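# Nest three plates into one A1-aligned stack

## Task

Put all three plates into a single stack, each one sitting fully down inside the top of the plate beneath it (not perched on its rim), with every plate's A1 well (the well at its clipped corner) directly above the A1 well of the plate below; then open the grippers and pull the arms away.

## Robot and tools

Robot: two 6-joint arms, left_arm and right_arm, each with a parallel gripper. All poses share one scene frame: origin on the tabletop midway between the arms, +z up, +x out over the table, and left_arm on the +y side. The names left and right do not match image sides. The bases, any mounting plates and the metal frame behind them are fixed obstacles. Printed hand positions can be off, more so at long reach, and moves usually finish a centimetre or so short, usually low. Very small commanded moves (a few mm) may do nothing.

Gripper: fingers point along the gripper's +z axis and close along its y axis. end_effector_position is the point between the pads, about 1 cm back from the tips.

execute_actions(actions): actions is a list of up to 15 actions, run one after another. Each action is a list of up to 15 rows; each row lasts one control step (1/30 s). If fewer than 15 rows are given, the final row is repeated to fill 15 steps. Each row is one flat list of 16 numbers covering both arms, even if only one moves: left_arm x, y, z, qw, qx, qy, qz, opening, then right_arm x, y, z, qw, qx, qy, qz, opening. x, y, z are an absolute target position in metres in the scene frame; the quaternion is an absolute target orientation, w first, in the scene frame. Opening runs from -1 (closed) to +1 (fully open, 0.094 m). Optionally append 12 stiffness factors in 0 to 1 (left arm's six joints, then right arm's six, in Joint positions order); they scale joint position gains and persist until changed. An empty list just returns state and images. To hold an orientation, keep repeating the same quaternion rather than copying the drifted reported one.

Safety checks on moves: any target more than 0.6 m from the gripper's current position along any of that gripper's own axes makes the action fail for both arms; if the first action fails against the latest reported state, or any action is malformed, nothing runs. Each step, the target is clamped to within 70 mm and 16 degrees of the measured pose, so long moves need several actions; after an action an arm only continues to its last clamped pose. If position and orientation conflict, position wins. Elbows never fully straighten. Joint limits (rad): waist -2.880 to 2.880, shoulder 0 to 3.142, elbow 0 to 3.019, wrist pitch -1.693 to 1.571, wrist yaw -1.571 to 1.571, wrist roll -2.094 to 2.094.

Results: the state line gives each gripper's position and quaternion. Hand target lines show what each arm is currently driving toward. pose unreachable means the clearance check altered or blocked that arm's command. Step readings list positions at some steps; HELD plus an arm label means part of that arm's row was held back. grip_measured is finger opening on the command scale (the last Joint positions value is the opening in metres); each gripper may read off by up to about 1 mm, consistently. Joint torques include offsets, friction and noise, and are nonzero in free air. MOTOR HOT appears at 85 C; at 100 C an OVER-TEMPERATURE FAULT drops that arm until it cools. Holding loads heats motors, even while you are deciding the next call, since the robot keeps the last command meanwhile.

Gripping: to hold something, command an opening below grip_measured; about 0.03 below is firm, less is gentler. Finger force tops out near 50 to 62 N per pad, lower on thin parts (<2 mm). Held parts may be tugged briefly, and loose ones nudged.

zoom_image(camera, region): camera is cam_head_left, cam_head_right (672x504), cam_left_wrist or cam_right_wrist (616x616); region is [x0, y0, x1, y1] in pixels from the top-left, at most 504x504. Returns a closer view of the latest image.

check_part(design, use_face) and print_part(design, use_face): design is the print3d-design/1 JSON as a string (add/cut features of rect, circle, slot or polygon profiles with z0, z1 in mm and optional taper); use_face is z-, z+, x-, x+, y- or y+ (default z-), the face resting on the table. check_part only evaluates; print_part makes an orange rigid part on the bare table between the arm bases, in a zone 158 mm (x) by 148 mm (y) by 99 mm high. Printing is refused if a hand holds anything, anything moves, or anything (arm links included) is in or near that zone. Up to 3 parts may be printed; a design that crashes the software ends everything, so keep designs simple and obey the printer rules (45-degree overhangs, minimum wall thicknesses, stable foot). A printed part may end up anywhere on the table, even under or around the stack, provided the bottom plate lies flat.

finished_scene(scene): scene is 1 and optional. Call it only once the stack is complete and stable, the grippers are open and the arms are clear; it cannot be undone.

Avoid: dropping or knocking anything off the table, slamming or hard pushes, arms colliding or pressing on each other, and letting plates ride on a rim instead of seating.

Each tool is called after ">>>" as a command line: name --argument value for each argument, lists and objects as JSON in quotes; but a table of rows of numbers goes row by row, as --pt "numbers of a row", without its own name.

## Session

>>> execute_actions --actions '[]'

Scene clock: 0.00 s.
left_arm: end_effector_position=(+0.2107, +0.0196, +0.3119) grip_measured=+1.000 end_effector_quat_wxyz=(+0.012, +0.210, +0.808, -0.551) | right_arm: end_effector_position=(+0.1499, -0.6665, +0.1400) grip_measured=+1.000 end_effector_quat_wxyz=(-0.059, +0.923, +0.345, +0.158)
Joint positions: left_arm=[-1.229  1.526  0.551 -0.129  0.145 -0.392  0.094] | right_arm=[-1.769  1.188  0.894 -1.134 -0.885  0.604  0.094]
Joint velocities: left_arm=[-0.005 -0.005 -0.007  0.002  0.037  0.051  0.   ] | right_arm=[-0.005 -0.034  0.002  0.002  0.051  0.081  0.   ]
Joint torques (N m, as the arm reports them, + toward a larger angle): no reading
Motor temperatures (°C, as the motors report them): left_arm=[27 27 24 27 28 28] | right_arm=[27 28 27 27 25 27]
Hand target (left_arm): +0.221, +0.014, +0.323; +0.023, +0.207, +0.803, -0.559
Hand target (right_arm): +0.151, -0.670, +0.140; -0.059, +0.923, +0.347, +0.158
Joint stiffness scale: left_arm=[1. 1. 1. 1. 1. 1.] | right_arm=[1. 1. 1. 1. 1. 1.]

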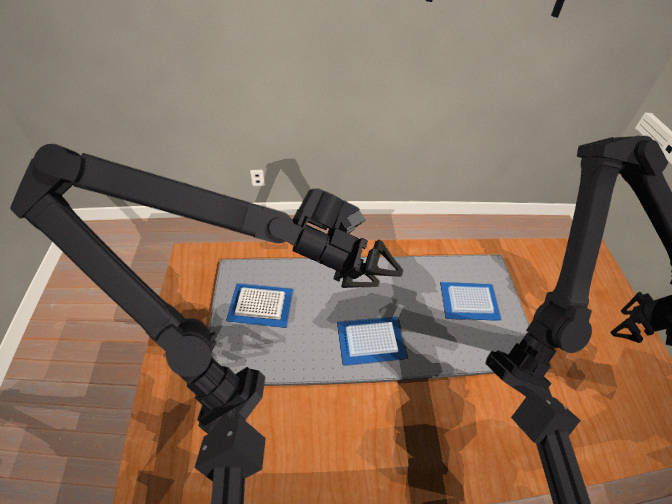

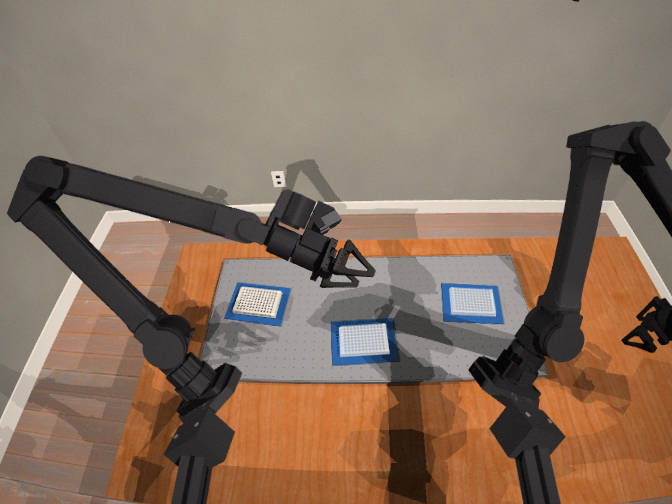

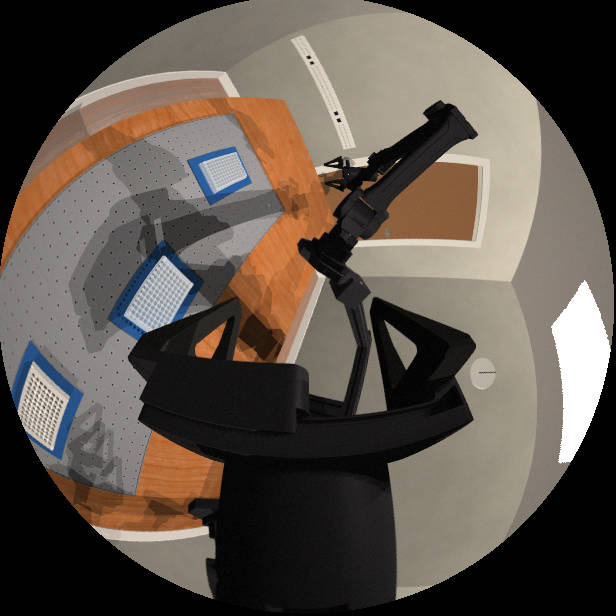

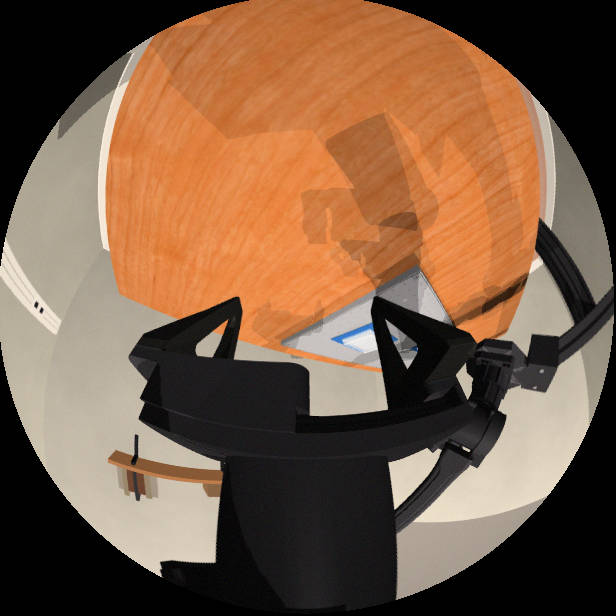

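>>> zoom_image --camera "cam_head_left" --region '[210, 270, 420, 380]'

>>> zoom_image --camera "cam_head_left" --region '[420, 270, 520, 330]'

Region (210, 270, 420, 380) of cam_head_left's 672x504 image, scaled by 2.400, with more detail than that image has; it fills the top 264 rows of this view, and the rest is white.

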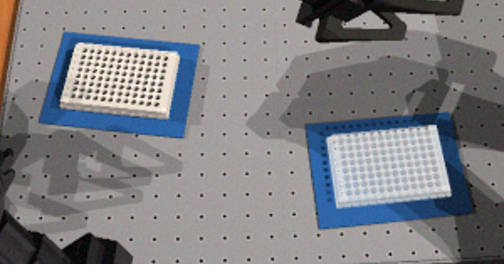

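Region (420, 270, 520, 330) of cam_head_left's 672x504 image, scaled by 5.040, with more detail than that image has; it fills the top 302 rows of this view, and the rest is white.

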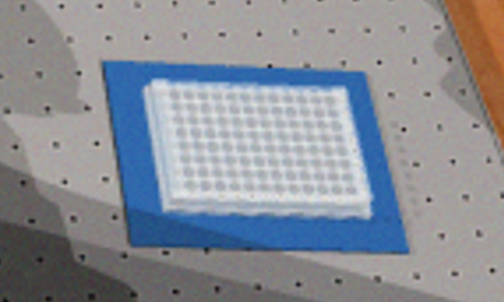

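>>> execute_actions --actions '[[[0.22,0.15,0.3,0,0.1,0.95,-0.3,1,0.22,-0.55,0.22,0,0.7,0.7,0,1]],[[0.25,0.28,0.27,0,0.38,0.92,0,1,0.28,-0.42,0.25,0,0.7,0.7,0,1]],[[0.3,0.3,0.22,0,0.707,0.707,0,1,0.3,-0.28,0.22,0,0.707,0.707,0,1]],[[0.3,0.3,0.22,0,0.707,0.707,0,1,0.3,-0.28,0.22,0,0.707,0.707,0,1]],[[0.3,0.3,0.22,0,0.707,0.707,0,1,0.3,-0.28,0.22,0,0.707,0.707,0,1]]]'

Scene clock: 11.33 s.
left_arm: end_effector_position=(+0.2910, +0.3007, +0.2175) grip_measured=+1.000 end_effector_quat_wxyz=(-0.009, +0.716, +0.698, +0.004) | right_arm: end_effector_position=(+0.2867, -0.2754, +0.2081) grip_measured=+1.000 end_effector_quat_wxyz=(-0.037, +0.657, +0.752, +0.041)
Joint positions: left_arm=[-0.997  1.227  0.644 -1.197 -0.79   0.698  0.094] | right_arm=[ 0.718  0.659  0.485 -1.203  0.707  2.071  0.094]
Joint velocities: left_arm=[-0.005  0.005 -0.007 -0.017  0.007  0.022  0.   ] | right_arm=[-0.005 -0.005 -0.007  0.002  0.007  0.022  0.   ]
Joint torques (N m, as the arm reports them, + toward a larger angle): left_arm=[-5.43 -4.83  6.41  0.96  0.29 -0.05] | right_arm=[ 0.49 -1.31 10.87 -0.38 -0.24  0.13]
Motor temperatures (°C, as the motors report them): left_arm=[28 27 26 27 28 28] | right_arm=[27 28 27 27 25 27]
Hand target (left_arm): +0.300, +0.300, +0.220; +0.000, +0.707, +0.707, +0.000
Hand target (right_arm): +0.301, -0.281, +0.218; -0.037, +0.674, +0.736, +0.048
Off the commanded pose (left_arm): 0.009 m, 2 deg.
Off the commanded pose (right_arm): 0.018 m, 10 deg.
Joint stiffness scale: left_arm=[1. 1. 1. 1. 1. 1.] | right_arm=[1. 1. 1. 1. 1. 1.]
joint sent to its limit (right arm) — the command would take joint 6 (wrist roll) past its upper limit, so that joint was sent only as far as its limit.
Step readings (end_effector_position; steps 1 to 15: 1st action; 16 to 30: 2nd action; 31 to 45: 3rd action; 46 to 60: 4th action; 61 to 75: 5th action):
0: left_arm (+0.2107, +0.0196, +0.3119) | right_arm (+0.1499, -0.6665, +0.1400)
1: left_arm (+0.2160, +0.0269, +0.3005) | right_arm (+0.1459, -0.6620, +0.1400)
2: left_arm (+0.2212, +0.0434, +0.2861) | right_arm (+0.1426, -0.6516, +0.1413)
4: left_arm (+0.2267, +0.0868, +0.2668) | right_arm (+0.1452, -0.6240, +0.1506)
8: left_arm (+0.2199, +0.1438, +0.2791) | right_arm (+0.1743, -0.5876, +0.1824)
15: left_arm (+0.2096, +0.1551, +0.2862) | right_arm (+0.2370, -0.5588, +0.2412)
16: left_arm (+0.2109, +0.1639, +0.2803) | right_arm (+0.2341, -0.5561, +0.2430)
17: left_arm (+0.2132, +0.1826, +0.2709) | right_arm (+0.2347, -0.5456, +0.2427)
19: left_arm (+0.2208, +0.2257, +0.2536) | right_arm (+0.2438, -0.5158, +0.2433)
23: left_arm (+0.2376, +0.2815, +0.2514) | right_arm (+0.2692, -0.4563, +0.2548)
30: left_arm (+0.2400, +0.2837, +0.2567) | right_arm (+0.2797, -0.4274, +0.2575)
31: left_arm (+0.2490, +0.2872, +0.2547) | right_arm (+0.2811, -0.4211, +0.2557)
32: left_arm (+0.2614, +0.2937, +0.2486) | right_arm (+0.2823, -0.4107, +0.2538)
34: left_arm (+0.2801, +0.3066, +0.2324) | right_arm (+0.2806, -0.3864, +0.2469)
38: left_arm (+0.2872, +0.3112, +0.2148) | right_arm (+0.2801, -0.3392, +0.2349)
45: left_arm (+0.2840, +0.3020, +0.2130) | right_arm (+0.2967, -0.2842, +0.2221)
46: left_arm (+0.2844, +0.3008, +0.2132) | right_arm (+0.2962, -0.2798, +0.2188)
47: left_arm (+0.2851, +0.3004, +0.2138) | right_arm (+0.2942, -0.2769, +0.2151)
49: left_arm (+0.2871, +0.3005, +0.2152) | right_arm (+0.2874, -0.2731, +0.2083)
53: left_arm (+0.2904, +0.3016, +0.2174) | right_arm (+0.2800, -0.2707, +0.2037)
60: left_arm (+0.2911, +0.3008, +0.2175) | right_arm (+0.2874, -0.2748, +0.2079)
61: left_arm (+0.2911, +0.3007, +0.2175) | right_arm (+0.2876, -0.2749, +0.2081)
62: left_arm (+0.2910, +0.3007, +0.2175) | right_arm (+0.2874, -0.2751, +0.2081)
64: left_arm (+0.2910, +0.3007, +0.2175) | right_arm (+0.2870, -0.2753, +0.2081)
68: left_arm (+0.2910, +0.3007, +0.2175) | right_arm (+0.2868, -0.2754, +0.2081)
75: end_effector_position above

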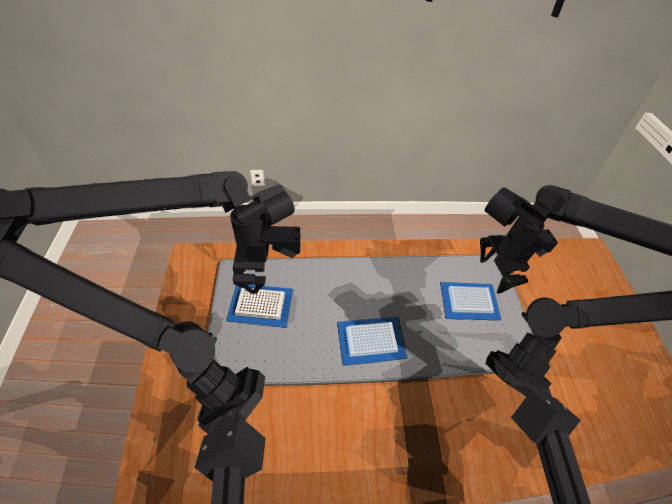

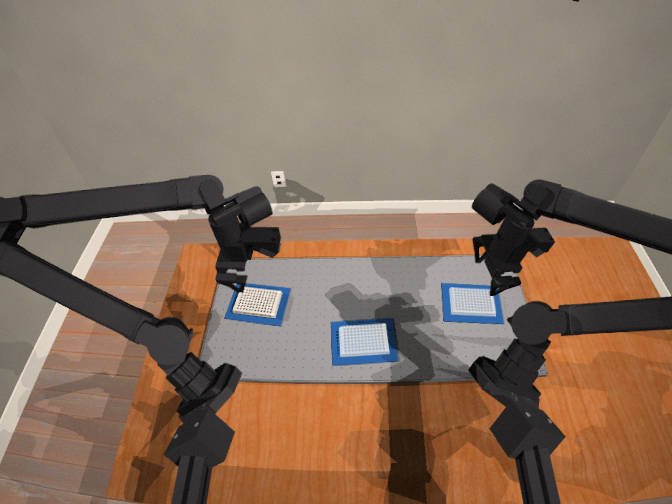

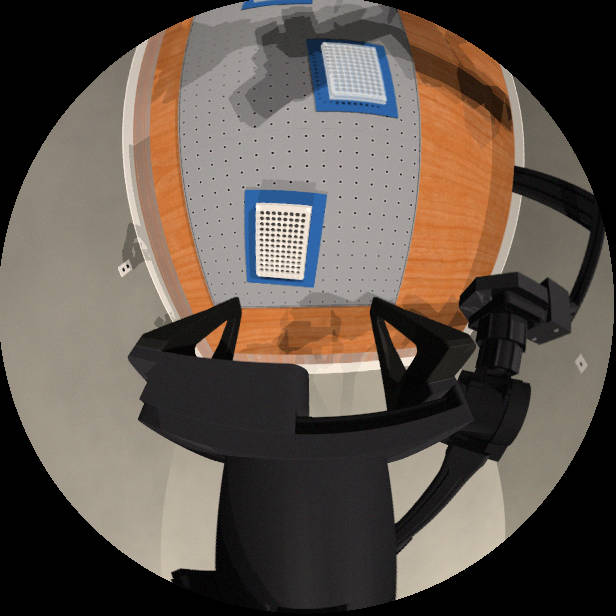

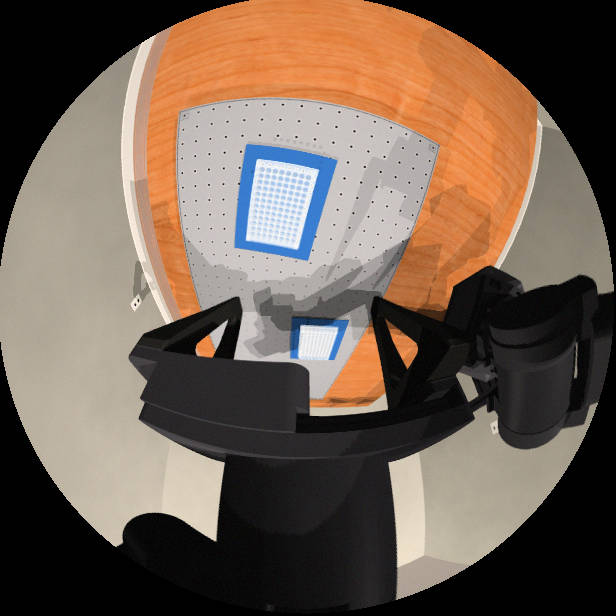

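>>> zoom_image --camera "cam_left_wrist" --region '[230, 180, 350, 300]'

>>> zoom_image --camera "cam_right_wrist" --region '[225, 140, 345, 265]'

>>> zoom_image --camera "cam_left_wrist" --region '[300, 30, 410, 125]'

Region (230, 180, 350, 300) of cam_left_wrist's 616x616 image, scaled by 4.200, with more detail than that image has.

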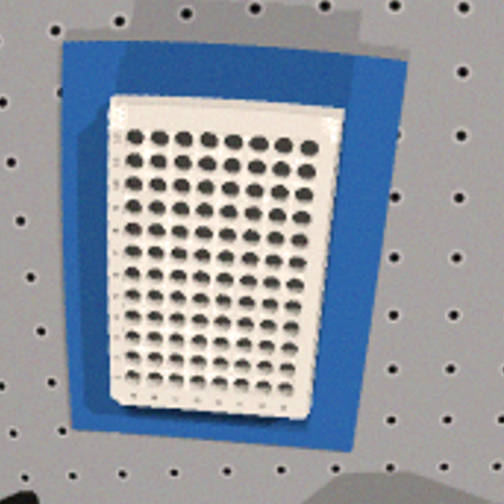

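Region (225, 140, 345, 265) of cam_right_wrist's 616x616 image, scaled by 4.032, with more detail than that image has; it fills the left 484 columns of this view, and the rest is white.

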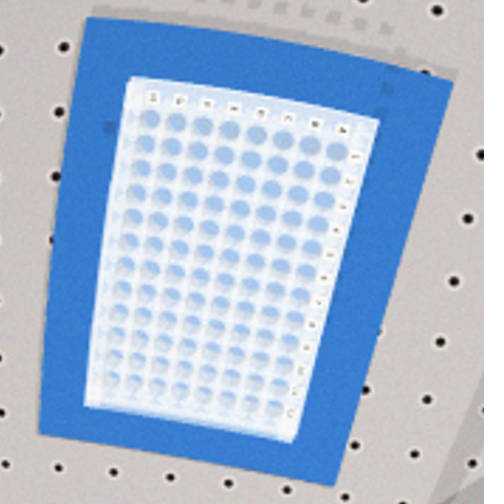

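Region (300, 30, 410, 125) of cam_left_wrist's 616x616 image, scaled by 4.582, with more detail than that image has; it fills the top 435 rows of this view, and the rest is white.

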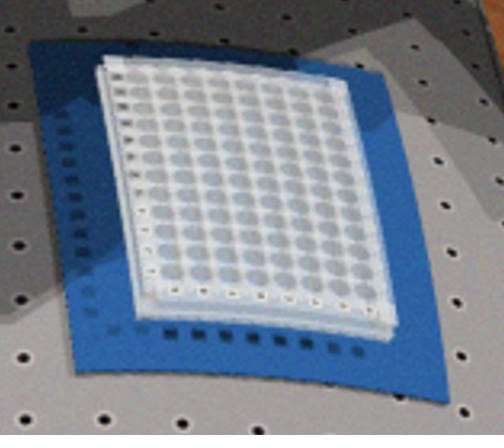

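>>> execute_actions --actions '[[[0.32,0.32,0.15,0,0.707,0.707,0,1,0.32,-0.28,0.15,0,0.707,0.707,0,1]],[[0.335,0.33,0.08,0,0.707,0.707,0,1,0.335,-0.29,0.08,0,0.707,0.707,0,1]],[[0.335,0.33,0.08,0,0.707,0.707,0,1,0.335,-0.29,0.08,0,0.707,0.707,0,1]],[[0.335,0.33,0.08,0,0.707,0.707,0,1,0.335,-0.29,0.08,0,0.707,0.707,0,1]]]'

Scene clock: 20.20 s.
left_arm: end_effector_position=(+0.3309, +0.3312, +0.0786) grip_measured=+1.000 end_effector_quat_wxyz=(-0.007, +0.707, +0.707, -0.003) | right_arm: end_effector_position=(+0.3389, -0.2914, +0.0833) grip_measured=+1.000 end_effector_quat_wxyz=(+0.002, +0.712, +0.702, -0.000)
Joint positions: left_arm=[-0.505  1.34   0.53  -0.474 -0.755  1.367  0.094] | right_arm=[ 0.222  0.986  0.427 -0.485  0.638  1.652  0.094]
Joint velocities: left_arm=[-0.005 -0.005  0.002 -0.007 -0.037 -0.037  0.   ] | right_arm=[ 0.005  0.005 -0.007 -0.012 -0.051 -0.022  0.   ]
Joint torques (N m, as the arm reports them, + toward a larger angle): left_arm=[-7.38 -7.    2.64  0.81  0.3  -0.05] | right_arm=[ 3.6  -5.48  3.1   1.06 -0.16 -0.23]
Motor temperatures (°C, as the motors report them): left_arm=[28 27 26 27 28 28] | right_arm=[27 28 28 27 25 27]
Hand target (left_arm): +0.335, +0.330, +0.080; -0.000, +0.707, +0.707, +0.000
Hand target (right_arm): +0.335, -0.290, +0.080; +0.000, +0.707, +0.707, -0.000
Off the commanded pose (left_arm): 0.004 m, 1 deg.
Off the commanded pose (right_arm): 0.005 m, 1 deg.
Joint stiffness scale: left_arm=[1. 1. 1. 1. 1. 1.] | right_arm=[1. 1. 1. 1. 1. 1.]
Step readings (end_effector_position; steps 1 to 15: 1st action; 16 to 30: 2nd action; 31 to 45: 3rd action; 46 to 60: 4th action):
0: left_arm (+0.2910, +0.3007, +0.2175) | right_arm (+0.2867, -0.2754, +0.2081)
1: left_arm (+0.2941, +0.3014, +0.2131) | right_arm (+0.2914, -0.2779, +0.2055)
2: left_arm (+0.2997, +0.3040, +0.2025) | right_arm (+0.2990, -0.2809, +0.1992)
4: left_arm (+0.3055, +0.3173, +0.1758) | right_arm (+0.3092, -0.2863, +0.1827)
8: left_arm (+0.3136, +0.3289, +0.1507) | right_arm (+0.3192, -0.2872, +0.1584)
15: left_arm (+0.3183, +0.3229, +0.1495) | right_arm (+0.3247, -0.2819, +0.1546)
16: left_arm (+0.3197, +0.3221, +0.1454) | right_arm (+0.3263, -0.2799, +0.1514)
17: left_arm (+0.3245, +0.3234, +0.1358) | right_arm (+0.3305, -0.2807, +0.1430)
19: left_arm (+0.3284, +0.3324, +0.1109) | right_arm (+0.3323, -0.2907, +0.1212)
23: left_arm (+0.3292, +0.3357, +0.0817) | right_arm (+0.3323, -0.2978, +0.0901)
30: left_arm (+0.3307, +0.3312, +0.0786) | right_arm (+0.3384, -0.2919, +0.0833)
31: left_arm (+0.3309, +0.3312, +0.0786) | right_arm (+0.3386, -0.2917, +0.0833)
32: left_arm (+0.3309, +0.3312, +0.0786) | right_arm (+0.3387, -0.2915, +0.0833)
34: left_arm (+0.3309, +0.3312, +0.0786) | right_arm (+0.3387, -0.2915, +0.0833)
38: left_arm (+0.3309, +0.3312, +0.0786) | right_arm (+0.3388, -0.2914, +0.0833)
45: left_arm (+0.3309, +0.3312, +0.0786) | right_arm (+0.3388, -0.2914, +0.0833)
46: left_arm (+0.3309, +0.3312, +0.0786) | right_arm (+0.3389, -0.2914, +0.0833)
47: left_arm (+0.3309, +0.3312, +0.0786) | right_arm (+0.3389, -0.2914, +0.0833)
49: left_arm (+0.3309, +0.3312, +0.0786) | right_arm (+0.3389, -0.2914, +0.0833)
53: left_arm (+0.3309, +0.3312, +0.0786) | right_arm (+0.3389, -0.2914, +0.0833)
60: end_effector_position above

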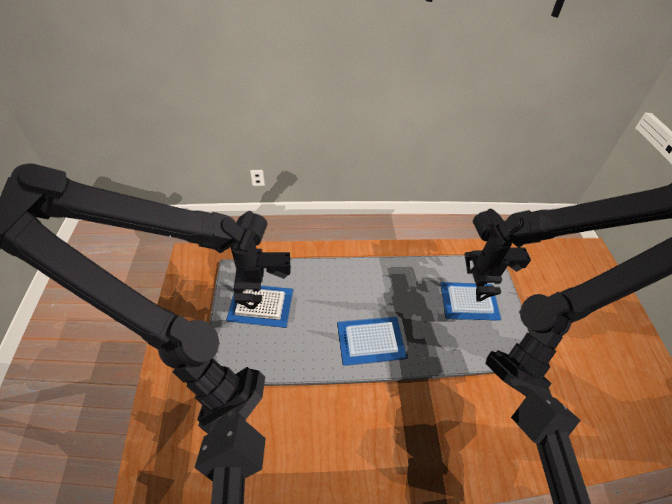

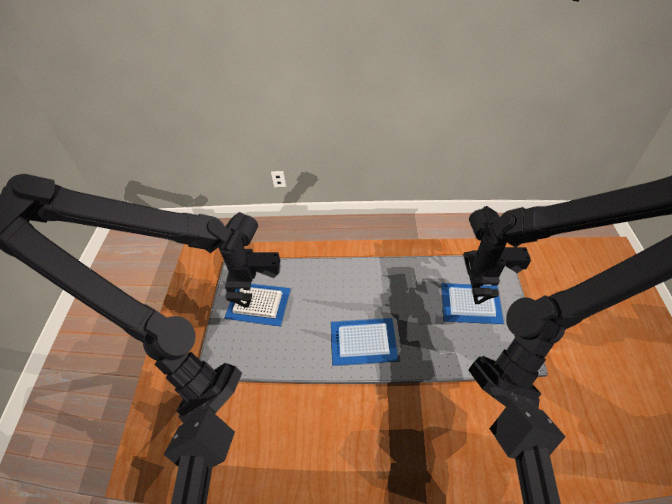

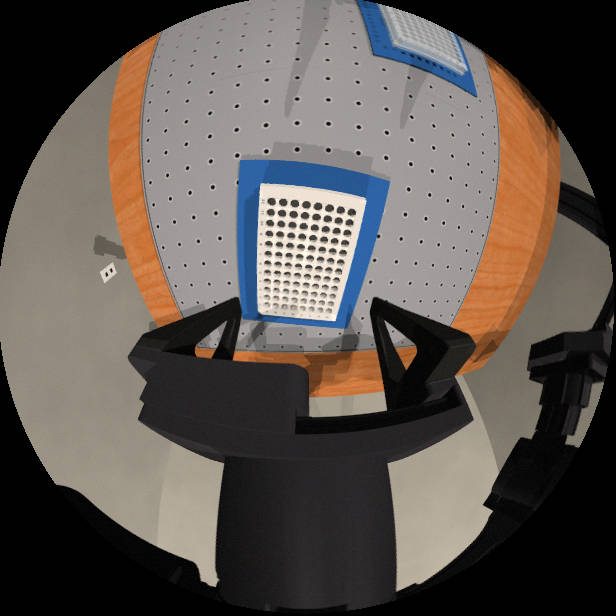

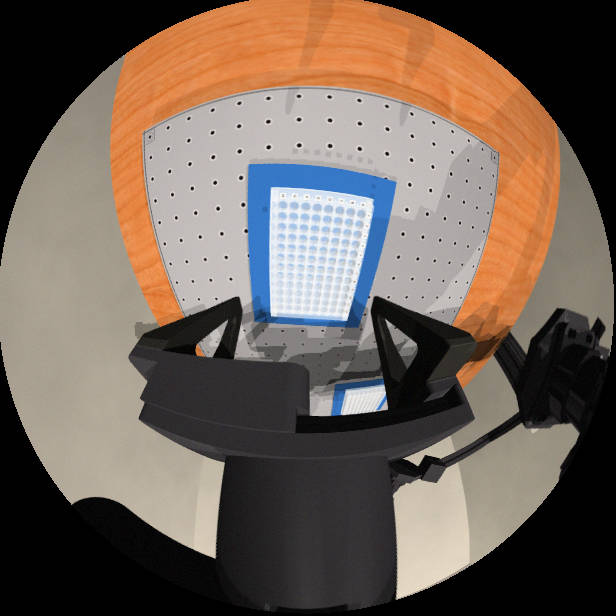

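>>> execute_actions --actions '[[[0.338,0.33,0.06,0,0.749,0.663,0,1,0.328,-0.29,0.06,0,0.734,0.679,0,1]],[[0.338,0.33,0.045,0,0.749,0.663,0,1,0.328,-0.29,0.045,0,0.734,0.679,0,1]],[[0.338,0.33,0.045,0,0.749,0.663,0,1,0.328,-0.29,0.045,0,0.734,0.679,0,1]]]'

Scene clock: 25.27 s.
left_arm: end_effector_position=(+0.3394, +0.3294, +0.0485) grip_measured=+1.000 end_effector_quat_wxyz=(+0.001, +0.748, +0.664, +0.000) | right_arm: end_effector_position=(+0.3341, -0.2895, +0.0506) grip_measured=+1.000 end_effector_quat_wxyz=(+0.003, +0.738, +0.675, +0.005)
Joint positions: left_arm=[-0.434  1.421  0.527 -0.306 -0.728  1.592  0.094] | right_arm=[ 0.146  1.086  0.39  -0.289  0.593  1.641  0.094]
Joint velocities: left_arm=[ 0.005 -0.005  0.002 -0.002  0.037 -0.066  0.   ] | right_arm=[ 0.015 -0.015 -0.007 -0.012  0.007 -0.007  0.   ]
Joint torques (N m, as the arm reports them, + toward a larger angle): left_arm=[-6.82 -7.12  1.51  0.96  0.3  -0.05] | right_arm=[ 2.76 -5.59  1.71  1.   -0.16 -0.24]
Motor temperatures (°C, as the motors report them): left_arm=[28 27 25 27 28 28] | right_arm=[27 28 28 27 25 27]
Hand target (left_arm): +0.338, +0.330, +0.045; +0.000, +0.749, +0.663, +0.000
Hand target (right_arm): +0.328, -0.290, +0.045; -0.000, +0.734, +0.679, -0.000
Off the commanded pose (left_arm): 0.004 m, 0 deg.
Off the commanded pose (right_arm): 0.008 m, 1 deg.
Joint stiffness scale: left_arm=[1. 1. 1. 1. 1. 1.] | right_arm=[1. 1. 1. 1. 1. 1.]
Step readings (end_effector_position; steps 1 to 15: 1st action; 16 to 30: 2nd action; 31 to 45: 3rd action):
0: left_arm (+0.3309, +0.3312, +0.0786) | right_arm (+0.3389, -0.2914, +0.0833)
1: left_arm (+0.3321, +0.3306, +0.0776) | right_arm (+0.3392, -0.2901, +0.0822)
2: left_arm (+0.3340, +0.3300, +0.0751) | right_arm (+0.3406, -0.2894, +0.0797)
4: left_arm (+0.3357, +0.3299, +0.0687) | right_arm (+0.3374, -0.2905, +0.0735)
8: left_arm (+0.3354, +0.3290, +0.0627) | right_arm (+0.3309, -0.2902, +0.0663)
15: left_arm (+0.3373, +0.3285, +0.0627) | right_arm (+0.3321, -0.2896, +0.0657)
16: left_arm (+0.3378, +0.3279, +0.0617) | right_arm (+0.3330, -0.2887, +0.0647)
17: left_arm (+0.3395, +0.3278, +0.0595) | right_arm (+0.3349, -0.2885, +0.0625)
19: left_arm (+0.3402, +0.3293, +0.0539) | right_arm (+0.3354, -0.2899, +0.0568)
23: left_arm (+0.3387, +0.3296, +0.0485) | right_arm (+0.3332, -0.2897, +0.0508)
30: left_arm (+0.3393, +0.3294, +0.0485) | right_arm (+0.3341, -0.2895, +0.0506)
31: left_arm (+0.3394, +0.3294, +0.0485) | right_arm (+0.3341, -0.2895, +0.0506)
32: left_arm (+0.3394, +0.3294, +0.0485) | right_arm (+0.3341, -0.2895, +0.0506)
34: left_arm (+0.3394, +0.3294, +0.0485) | right_arm (+0.3341, -0.2895, +0.0506)
38: left_arm (+0.3394, +0.3294, +0.0485) | right_arm (+0.3341, -0.2895, +0.0506)
45: end_effector_position above

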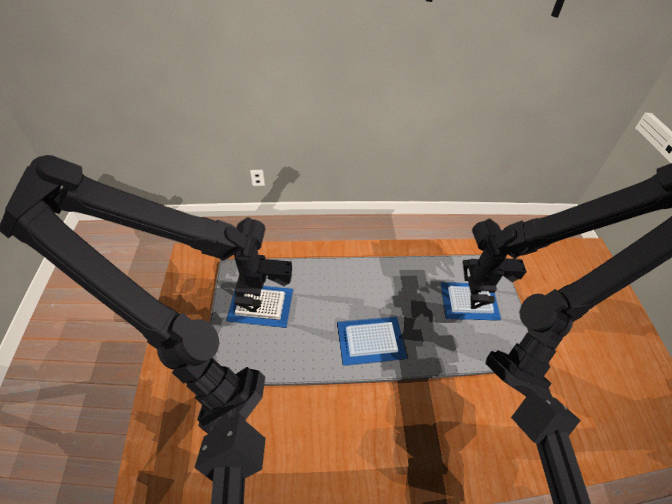

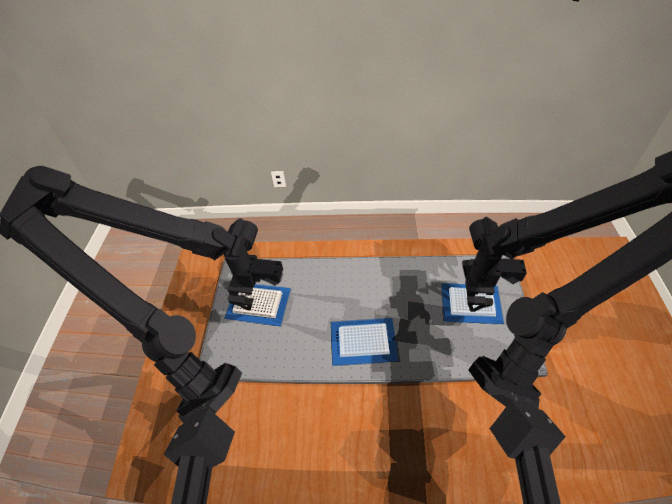

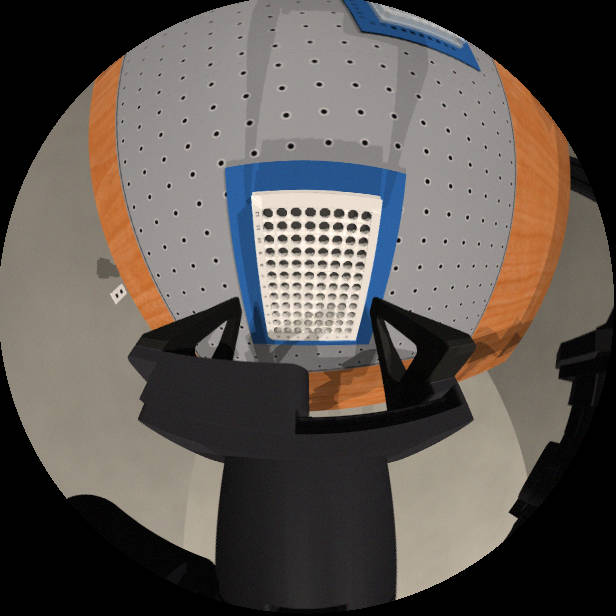

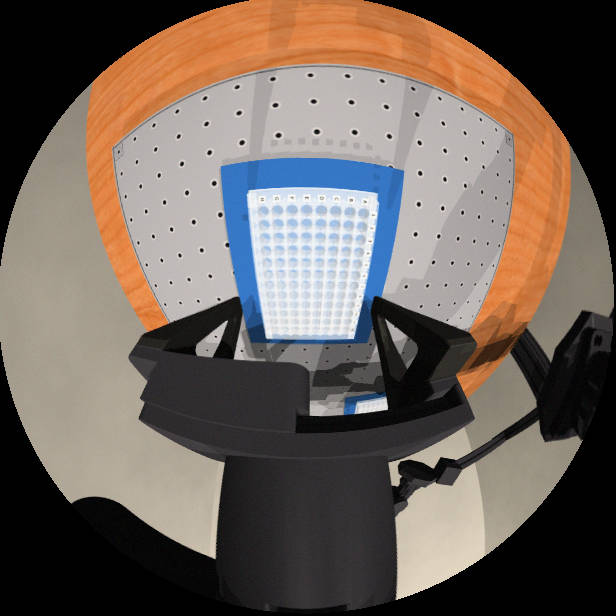

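>>> execute_actions --actions '[[[0.330,0.325,0.042,0,0.751,0.660,0,1,0.322,-0.295,0.042,0,0.737,0.676,0,1]],[[0.329,0.325,0.036,0,0.751,0.660,0,1,0.321,-0.295,0.035,0,0.737,0.676,0,1]],[[0.329,0.325,0.030,0,0.751,0.660,0,1,0.321,-0.295,0.028,0,0.737,0.676,0,1]],[[0.329,0.325,0.030,0,0.751,0.660,0,1,0.321,-0.295,0.028,0,0.737,0.676,0,1]]]'

>>> zoom_image --camera "cam_left_wrist" --region '[200, 170, 420, 370]'

>>> zoom_image --camera "cam_right_wrist" --region '[200, 170, 420, 370]'

Scene clock: 31.93 s.
left_arm: end_effector_position=(+0.3307, +0.3239, +0.0342) grip_measured=+1.000 end_effector_quat_wxyz=(+0.002, +0.750, +0.661, +0.001) | right_arm: end_effector_position=(+0.3281, -0.2941, +0.0341) grip_measured=+1.000 end_effector_quat_wxyz=(+0.004, +0.741, +0.672, +0.007)
Joint positions: left_arm=[-0.418  1.468  0.503 -0.218 -0.721  1.623  0.094] | right_arm=[ 0.091  1.128  0.366 -0.19   0.561  1.593  0.094]
Joint velocities: left_arm=[-0.015  0.015 -0.002  0.002 -0.037 -0.081  0.   ] | right_arm=[ 0.005 -0.015 -0.022  0.002  0.022 -0.007  0.   ]
Joint torques (N m, as the arm reports them, + toward a larger angle): left_arm=[-6.56 -6.99  1.12  0.99  0.34 -0.04] | right_arm=[ 2.72 -5.48  1.05  1.03 -0.15 -0.22]
Motor temperatures (°C, as the motors report them): left_arm=[28 27 25 27 28 28] | right_arm=[27 28 27 27 25 27]
Hand target (left_arm): +0.329, +0.325, +0.030; -0.000, +0.751, +0.660, -0.000
Hand target (right_arm): +0.321, -0.295, +0.028; -0.000, +0.737, +0.676, -0.000
Off the commanded pose (left_arm): 0.005 m, 0 deg.
Off the commanded pose (right_arm): 0.009 m, 1 deg.
Joint stiffness scale: left_arm=[1. 1. 1. 1. 1. 1.] | right_arm=[1. 1. 1. 1. 1. 1.]
Step readings (end_effector_position; steps 1 to 15: 1st action; 16 to 30: 2nd action; 31 to 45: 3rd action; 46 to 60: 4th action):
0: left_arm (+0.3394, +0.3294, +0.0485) | right_arm (+0.3341, -0.2895, +0.0506)
1: left_arm (+0.3388, +0.3292, +0.0481) | right_arm (+0.3337, -0.2889, +0.0503)
2: left_arm (+0.3384, +0.3288, +0.0477) | right_arm (+0.3329, -0.2893, +0.0493)
4: left_arm (+0.3342, +0.3280, +0.0463) | right_arm (+0.3287, -0.2914, +0.0472)
8: left_arm (+0.3285, +0.3266, +0.0441) | right_arm (+0.3241, -0.2929, +0.0455)
15: left_arm (+0.3287, +0.3264, +0.0439) | right_arm (+0.3248, -0.2929, +0.0455)
16: left_arm (+0.3293, +0.3261, +0.0437) | right_arm (+0.3253, -0.2925, +0.0453)
17: left_arm (+0.3302, +0.3255, +0.0433) | right_arm (+0.3267, -0.2927, +0.0446)
19: left_arm (+0.3311, +0.3244, +0.0420) | right_arm (+0.3280, -0.2940, +0.0430)
23: left_arm (+0.3305, +0.3234, +0.0407) | right_arm (+0.3283, -0.2947, +0.0417)
30: left_arm (+0.3308, +0.3233, +0.0407) | right_arm (+0.3285, -0.2946, +0.0416)
31: left_arm (+0.3311, +0.3231, +0.0403) | right_arm (+0.3288, -0.2942, +0.0412)
32: left_arm (+0.3318, +0.3231, +0.0393) | right_arm (+0.3297, -0.2941, +0.0401)
34: left_arm (+0.3317, +0.3238, +0.0367) | right_arm (+0.3292, -0.2945, +0.0371)
38: left_arm (+0.3305, +0.3240, +0.0343) | right_arm (+0.3275, -0.2941, +0.0342)
45: left_arm (+0.3307, +0.3239, +0.0342) | right_arm (+0.3281, -0.2941, +0.0341)
46: left_arm (+0.3307, +0.3239, +0.0342) | right_arm (+0.3281, -0.2941, +0.0341)
47: left_arm (+0.3307, +0.3239, +0.0342) | right_arm (+0.3281, -0.2941, +0.0341)
49: left_arm (+0.3307, +0.3239, +0.0342) | right_arm (+0.3281, -0.2941, +0.0341)
53: left_arm (+0.3307, +0.3239, +0.0342) | right_arm (+0.3281, -0.2941, +0.0341)
60: end_effector_position above

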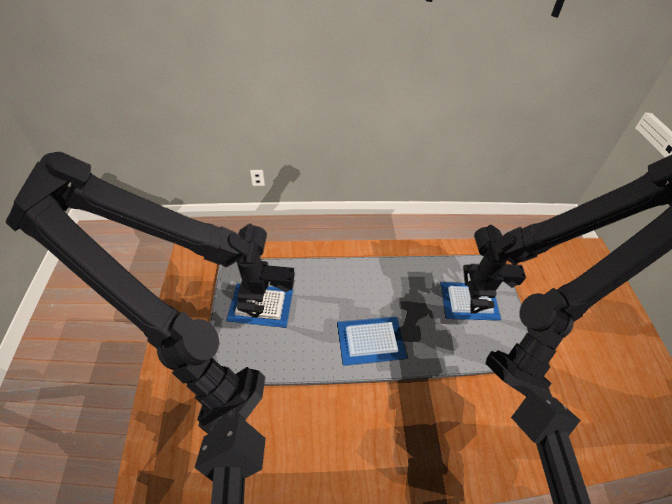

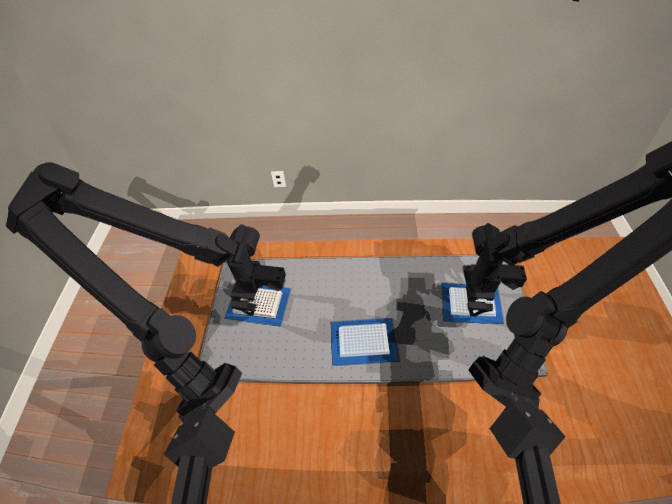

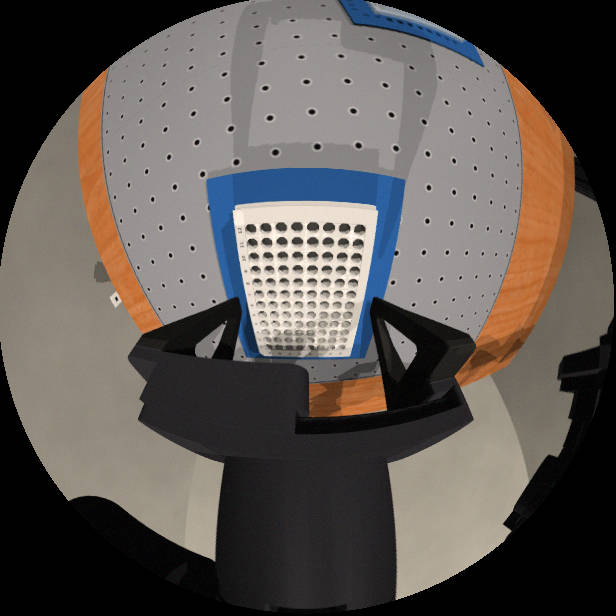

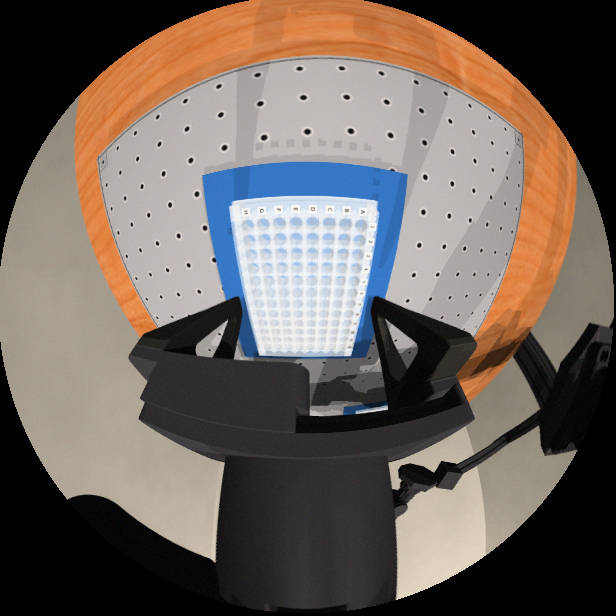

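Region (200, 170, 420, 370) of cam_left_wrist's 616x616 image, scaled by 2.291, with more detail than that image has; it fills the top 458 rows of this view, and the rest is white.

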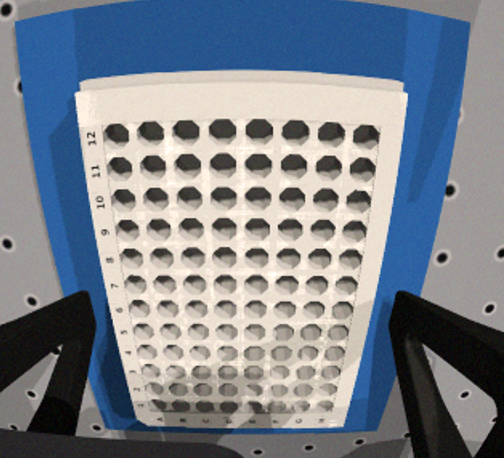

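Region (200, 170, 420, 370) of cam_right_wrist's 616x616 image, scaled by 2.291, with more detail than that image has; it fills the top 458 rows of this view, and the rest is white.

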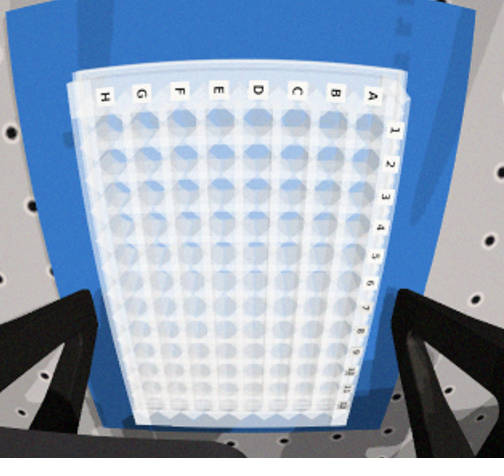

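>>> execute_actions --actions '[[[0.330,0.325,0.025,0,0.751,0.660,0,1,0.322,-0.295,0.023,0,0.737,0.676,0,1]],[[0.330,0.325,0.021,0,0.751,0.660,0,1,0.322,-0.295,0.019,0,0.737,0.676,0,1]],[[0.330,0.325,0.021,0,0.751,0.660,0,0.85,0.322,-0.295,0.019,0,0.737,0.676,0,0.85]],[[0.330,0.325,0.021,0,0.751,0.660,0,0.77,0.322,-0.295,0.019,0,0.737,0.676,0,0.77]],[[0.330,0.325,0.021,0,0.751,0.660,0,0.71,0.322,-0.295,0.019,0,0.737,0.676,0,0.71]]]'

>>> zoom_image --camera "cam_head_left" --region '[220, 270, 310, 335]'

>>> zoom_image --camera "cam_head_right" --region '[430, 270, 520, 335]'

Scene clock: 40.10 s.
left_arm: end_effector_position=(+0.3309, +0.3236, +0.0254) grip_measured=+0.724 end_effector_quat_wxyz=(+0.002, +0.751, +0.660, +0.001) | right_arm: end_effector_position=(+0.3280, -0.2938, +0.0253) grip_measured=+0.739 end_effector_quat_wxyz=(+0.004, +0.740, +0.672, +0.007)
Joint positions: left_arm=[-0.399  1.495  0.503 -0.176 -0.713  1.647  0.081] | right_arm=[ 0.072  1.165  0.366 -0.144  0.55   1.574  0.082]
Joint velocities: left_arm=[ 0.005  0.005 -0.017 -0.007  0.037 -0.007 -0.001] | right_arm=[-0.005 -0.005 -0.007  0.002  0.007  0.007 -0.001]
Joint torques (N m, as the arm reports them, + toward a larger angle): left_arm=[-6.59 -6.85  1.09  0.94  0.31 -0.07] | right_arm=[ 2.9  -5.73  0.94  1.03 -0.16 -0.22]
Motor temperatures (°C, as the motors report them): left_arm=[28 27 25 27 28 28] | right_arm=[27 28 27 27 25 27]
Hand target (left_arm): +0.330, +0.325, +0.021; -0.000, +0.751, +0.660, +0.000
Hand target (right_arm): +0.322, -0.295, +0.019; -0.000, +0.737, +0.676, -0.000
Off the commanded pose (left_arm): 0.005 m, 0 deg.
Off the commanded pose (right_arm): 0.009 m, 1 deg.
Joint stiffness scale: left_arm=[1. 1. 1. 1. 1. 1.] | right_arm=[1. 1. 1. 1. 1. 1.]
Step readings (end_effector_position; steps 1 to 15: 1st action; 16 to 30: 2nd action; 31 to 45: 3rd action; 46 to 60: 4th action; 61 to 75: 5th action):
0: left_arm (+0.3307, +0.3239, +0.0342) | right_arm (+0.3281, -0.2941, +0.0341)
1: left_arm (+0.3311, +0.3237, +0.0340) | right_arm (+0.3285, -0.2938, +0.0338)
2: left_arm (+0.3316, +0.3235, +0.0331) | right_arm (+0.3290, -0.2938, +0.0331)
4: left_arm (+0.3316, +0.3238, +0.0312) | right_arm (+0.3288, -0.2941, +0.0311)
8: left_arm (+0.3303, +0.3238, +0.0292) | right_arm (+0.3274, -0.2939, +0.0291)
15: left_arm (+0.3305, +0.3237, +0.0292) | right_arm (+0.3278, -0.2938, +0.0291)
16: left_arm (+0.3309, +0.3234, +0.0290) | right_arm (+0.3282, -0.2936, +0.0289)
17: left_arm (+0.3314, +0.3234, +0.0284) | right_arm (+0.3287, -0.2936, +0.0283)
19: left_arm (+0.3316, +0.3237, +0.0269) | right_arm (+0.3287, -0.2940, +0.0267)
23: left_arm (+0.3306, +0.3237, +0.0254) | right_arm (+0.3277, -0.2939, +0.0253)
30: left_arm (+0.3308, +0.3237, +0.0254) | right_arm (+0.3280, -0.2939, +0.0253)
31: left_arm (+0.3308, +0.3237, +0.0254) | right_arm (+0.3280, -0.2939, +0.0253)
32: left_arm (+0.3308, +0.3237, +0.0254) | right_arm (+0.3280, -0.2938, +0.0253)
34: left_arm (+0.3308, +0.3236, +0.0254) | right_arm (+0.3280, -0.2938, +0.0253)
38: left_arm (+0.3308, +0.3236, +0.0254) | right_arm (+0.3280, -0.2938, +0.0253)
45: left_arm (+0.3308, +0.3236, +0.0254) | right_arm (+0.3280, -0.2938, +0.0253)
46: left_arm (+0.3308, +0.3236, +0.0254) | right_arm (+0.3280, -0.2938, +0.0253)
47: left_arm (+0.3308, +0.3236, +0.0254) | right_arm (+0.3280, -0.2938, +0.0253)
49: left_arm (+0.3308, +0.3236, +0.0254) | right_arm (+0.3280, -0.2938, +0.0253)
53: left_arm (+0.3308, +0.3236, +0.0254) | right_arm (+0.3280, -0.2938, +0.0253)
60: left_arm (+0.3308, +0.3236, +0.0254) | right_arm (+0.3280, -0.2938, +0.0253)
61: left_arm (+0.3309, +0.3236, +0.0254) | right_arm (+0.3280, -0.2938, +0.0253)
62: left_arm (+0.3309, +0.3236, +0.0254) | right_arm (+0.3280, -0.2938, +0.0253)
64: left_arm (+0.3309, +0.3236, +0.0254) | right_arm (+0.3280, -0.2938, +0.0253)
68: left_arm (+0.3309, +0.3236, +0.0254) | right_arm (+0.3280, -0.2938, +0.0253)
75: end_effector_position above

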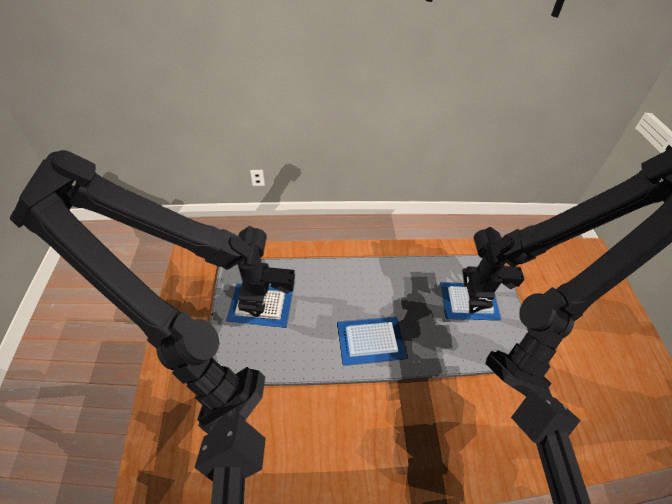

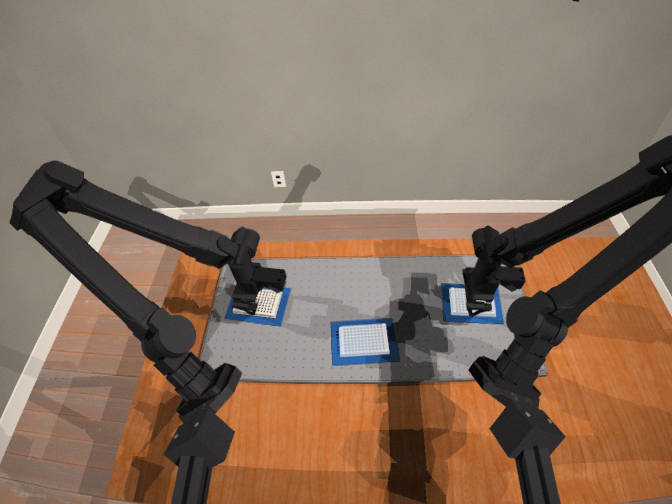

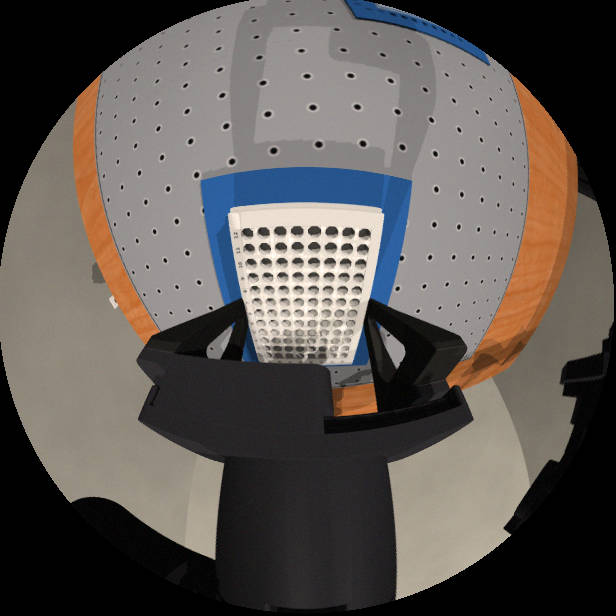

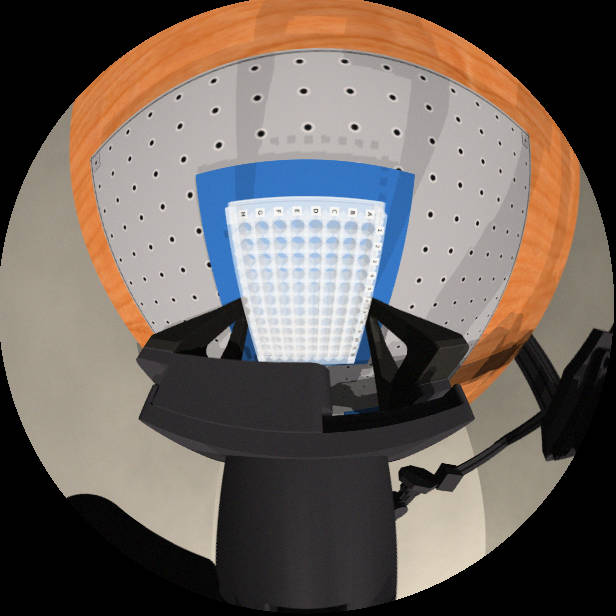

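Region (220, 270, 310, 335) of cam_head_left's 672x504 image, scaled by 5.600, with more detail than that image has.

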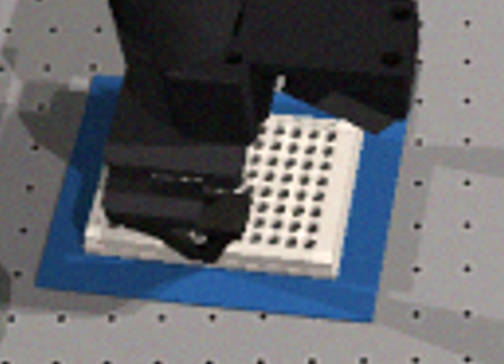

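Region (430, 270, 520, 335) of cam_head_right's 672x504 image, scaled by 5.600, with more detail than that image has.

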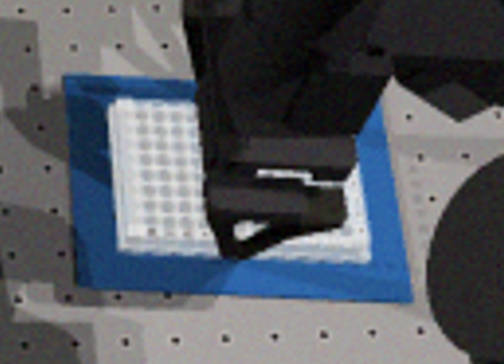

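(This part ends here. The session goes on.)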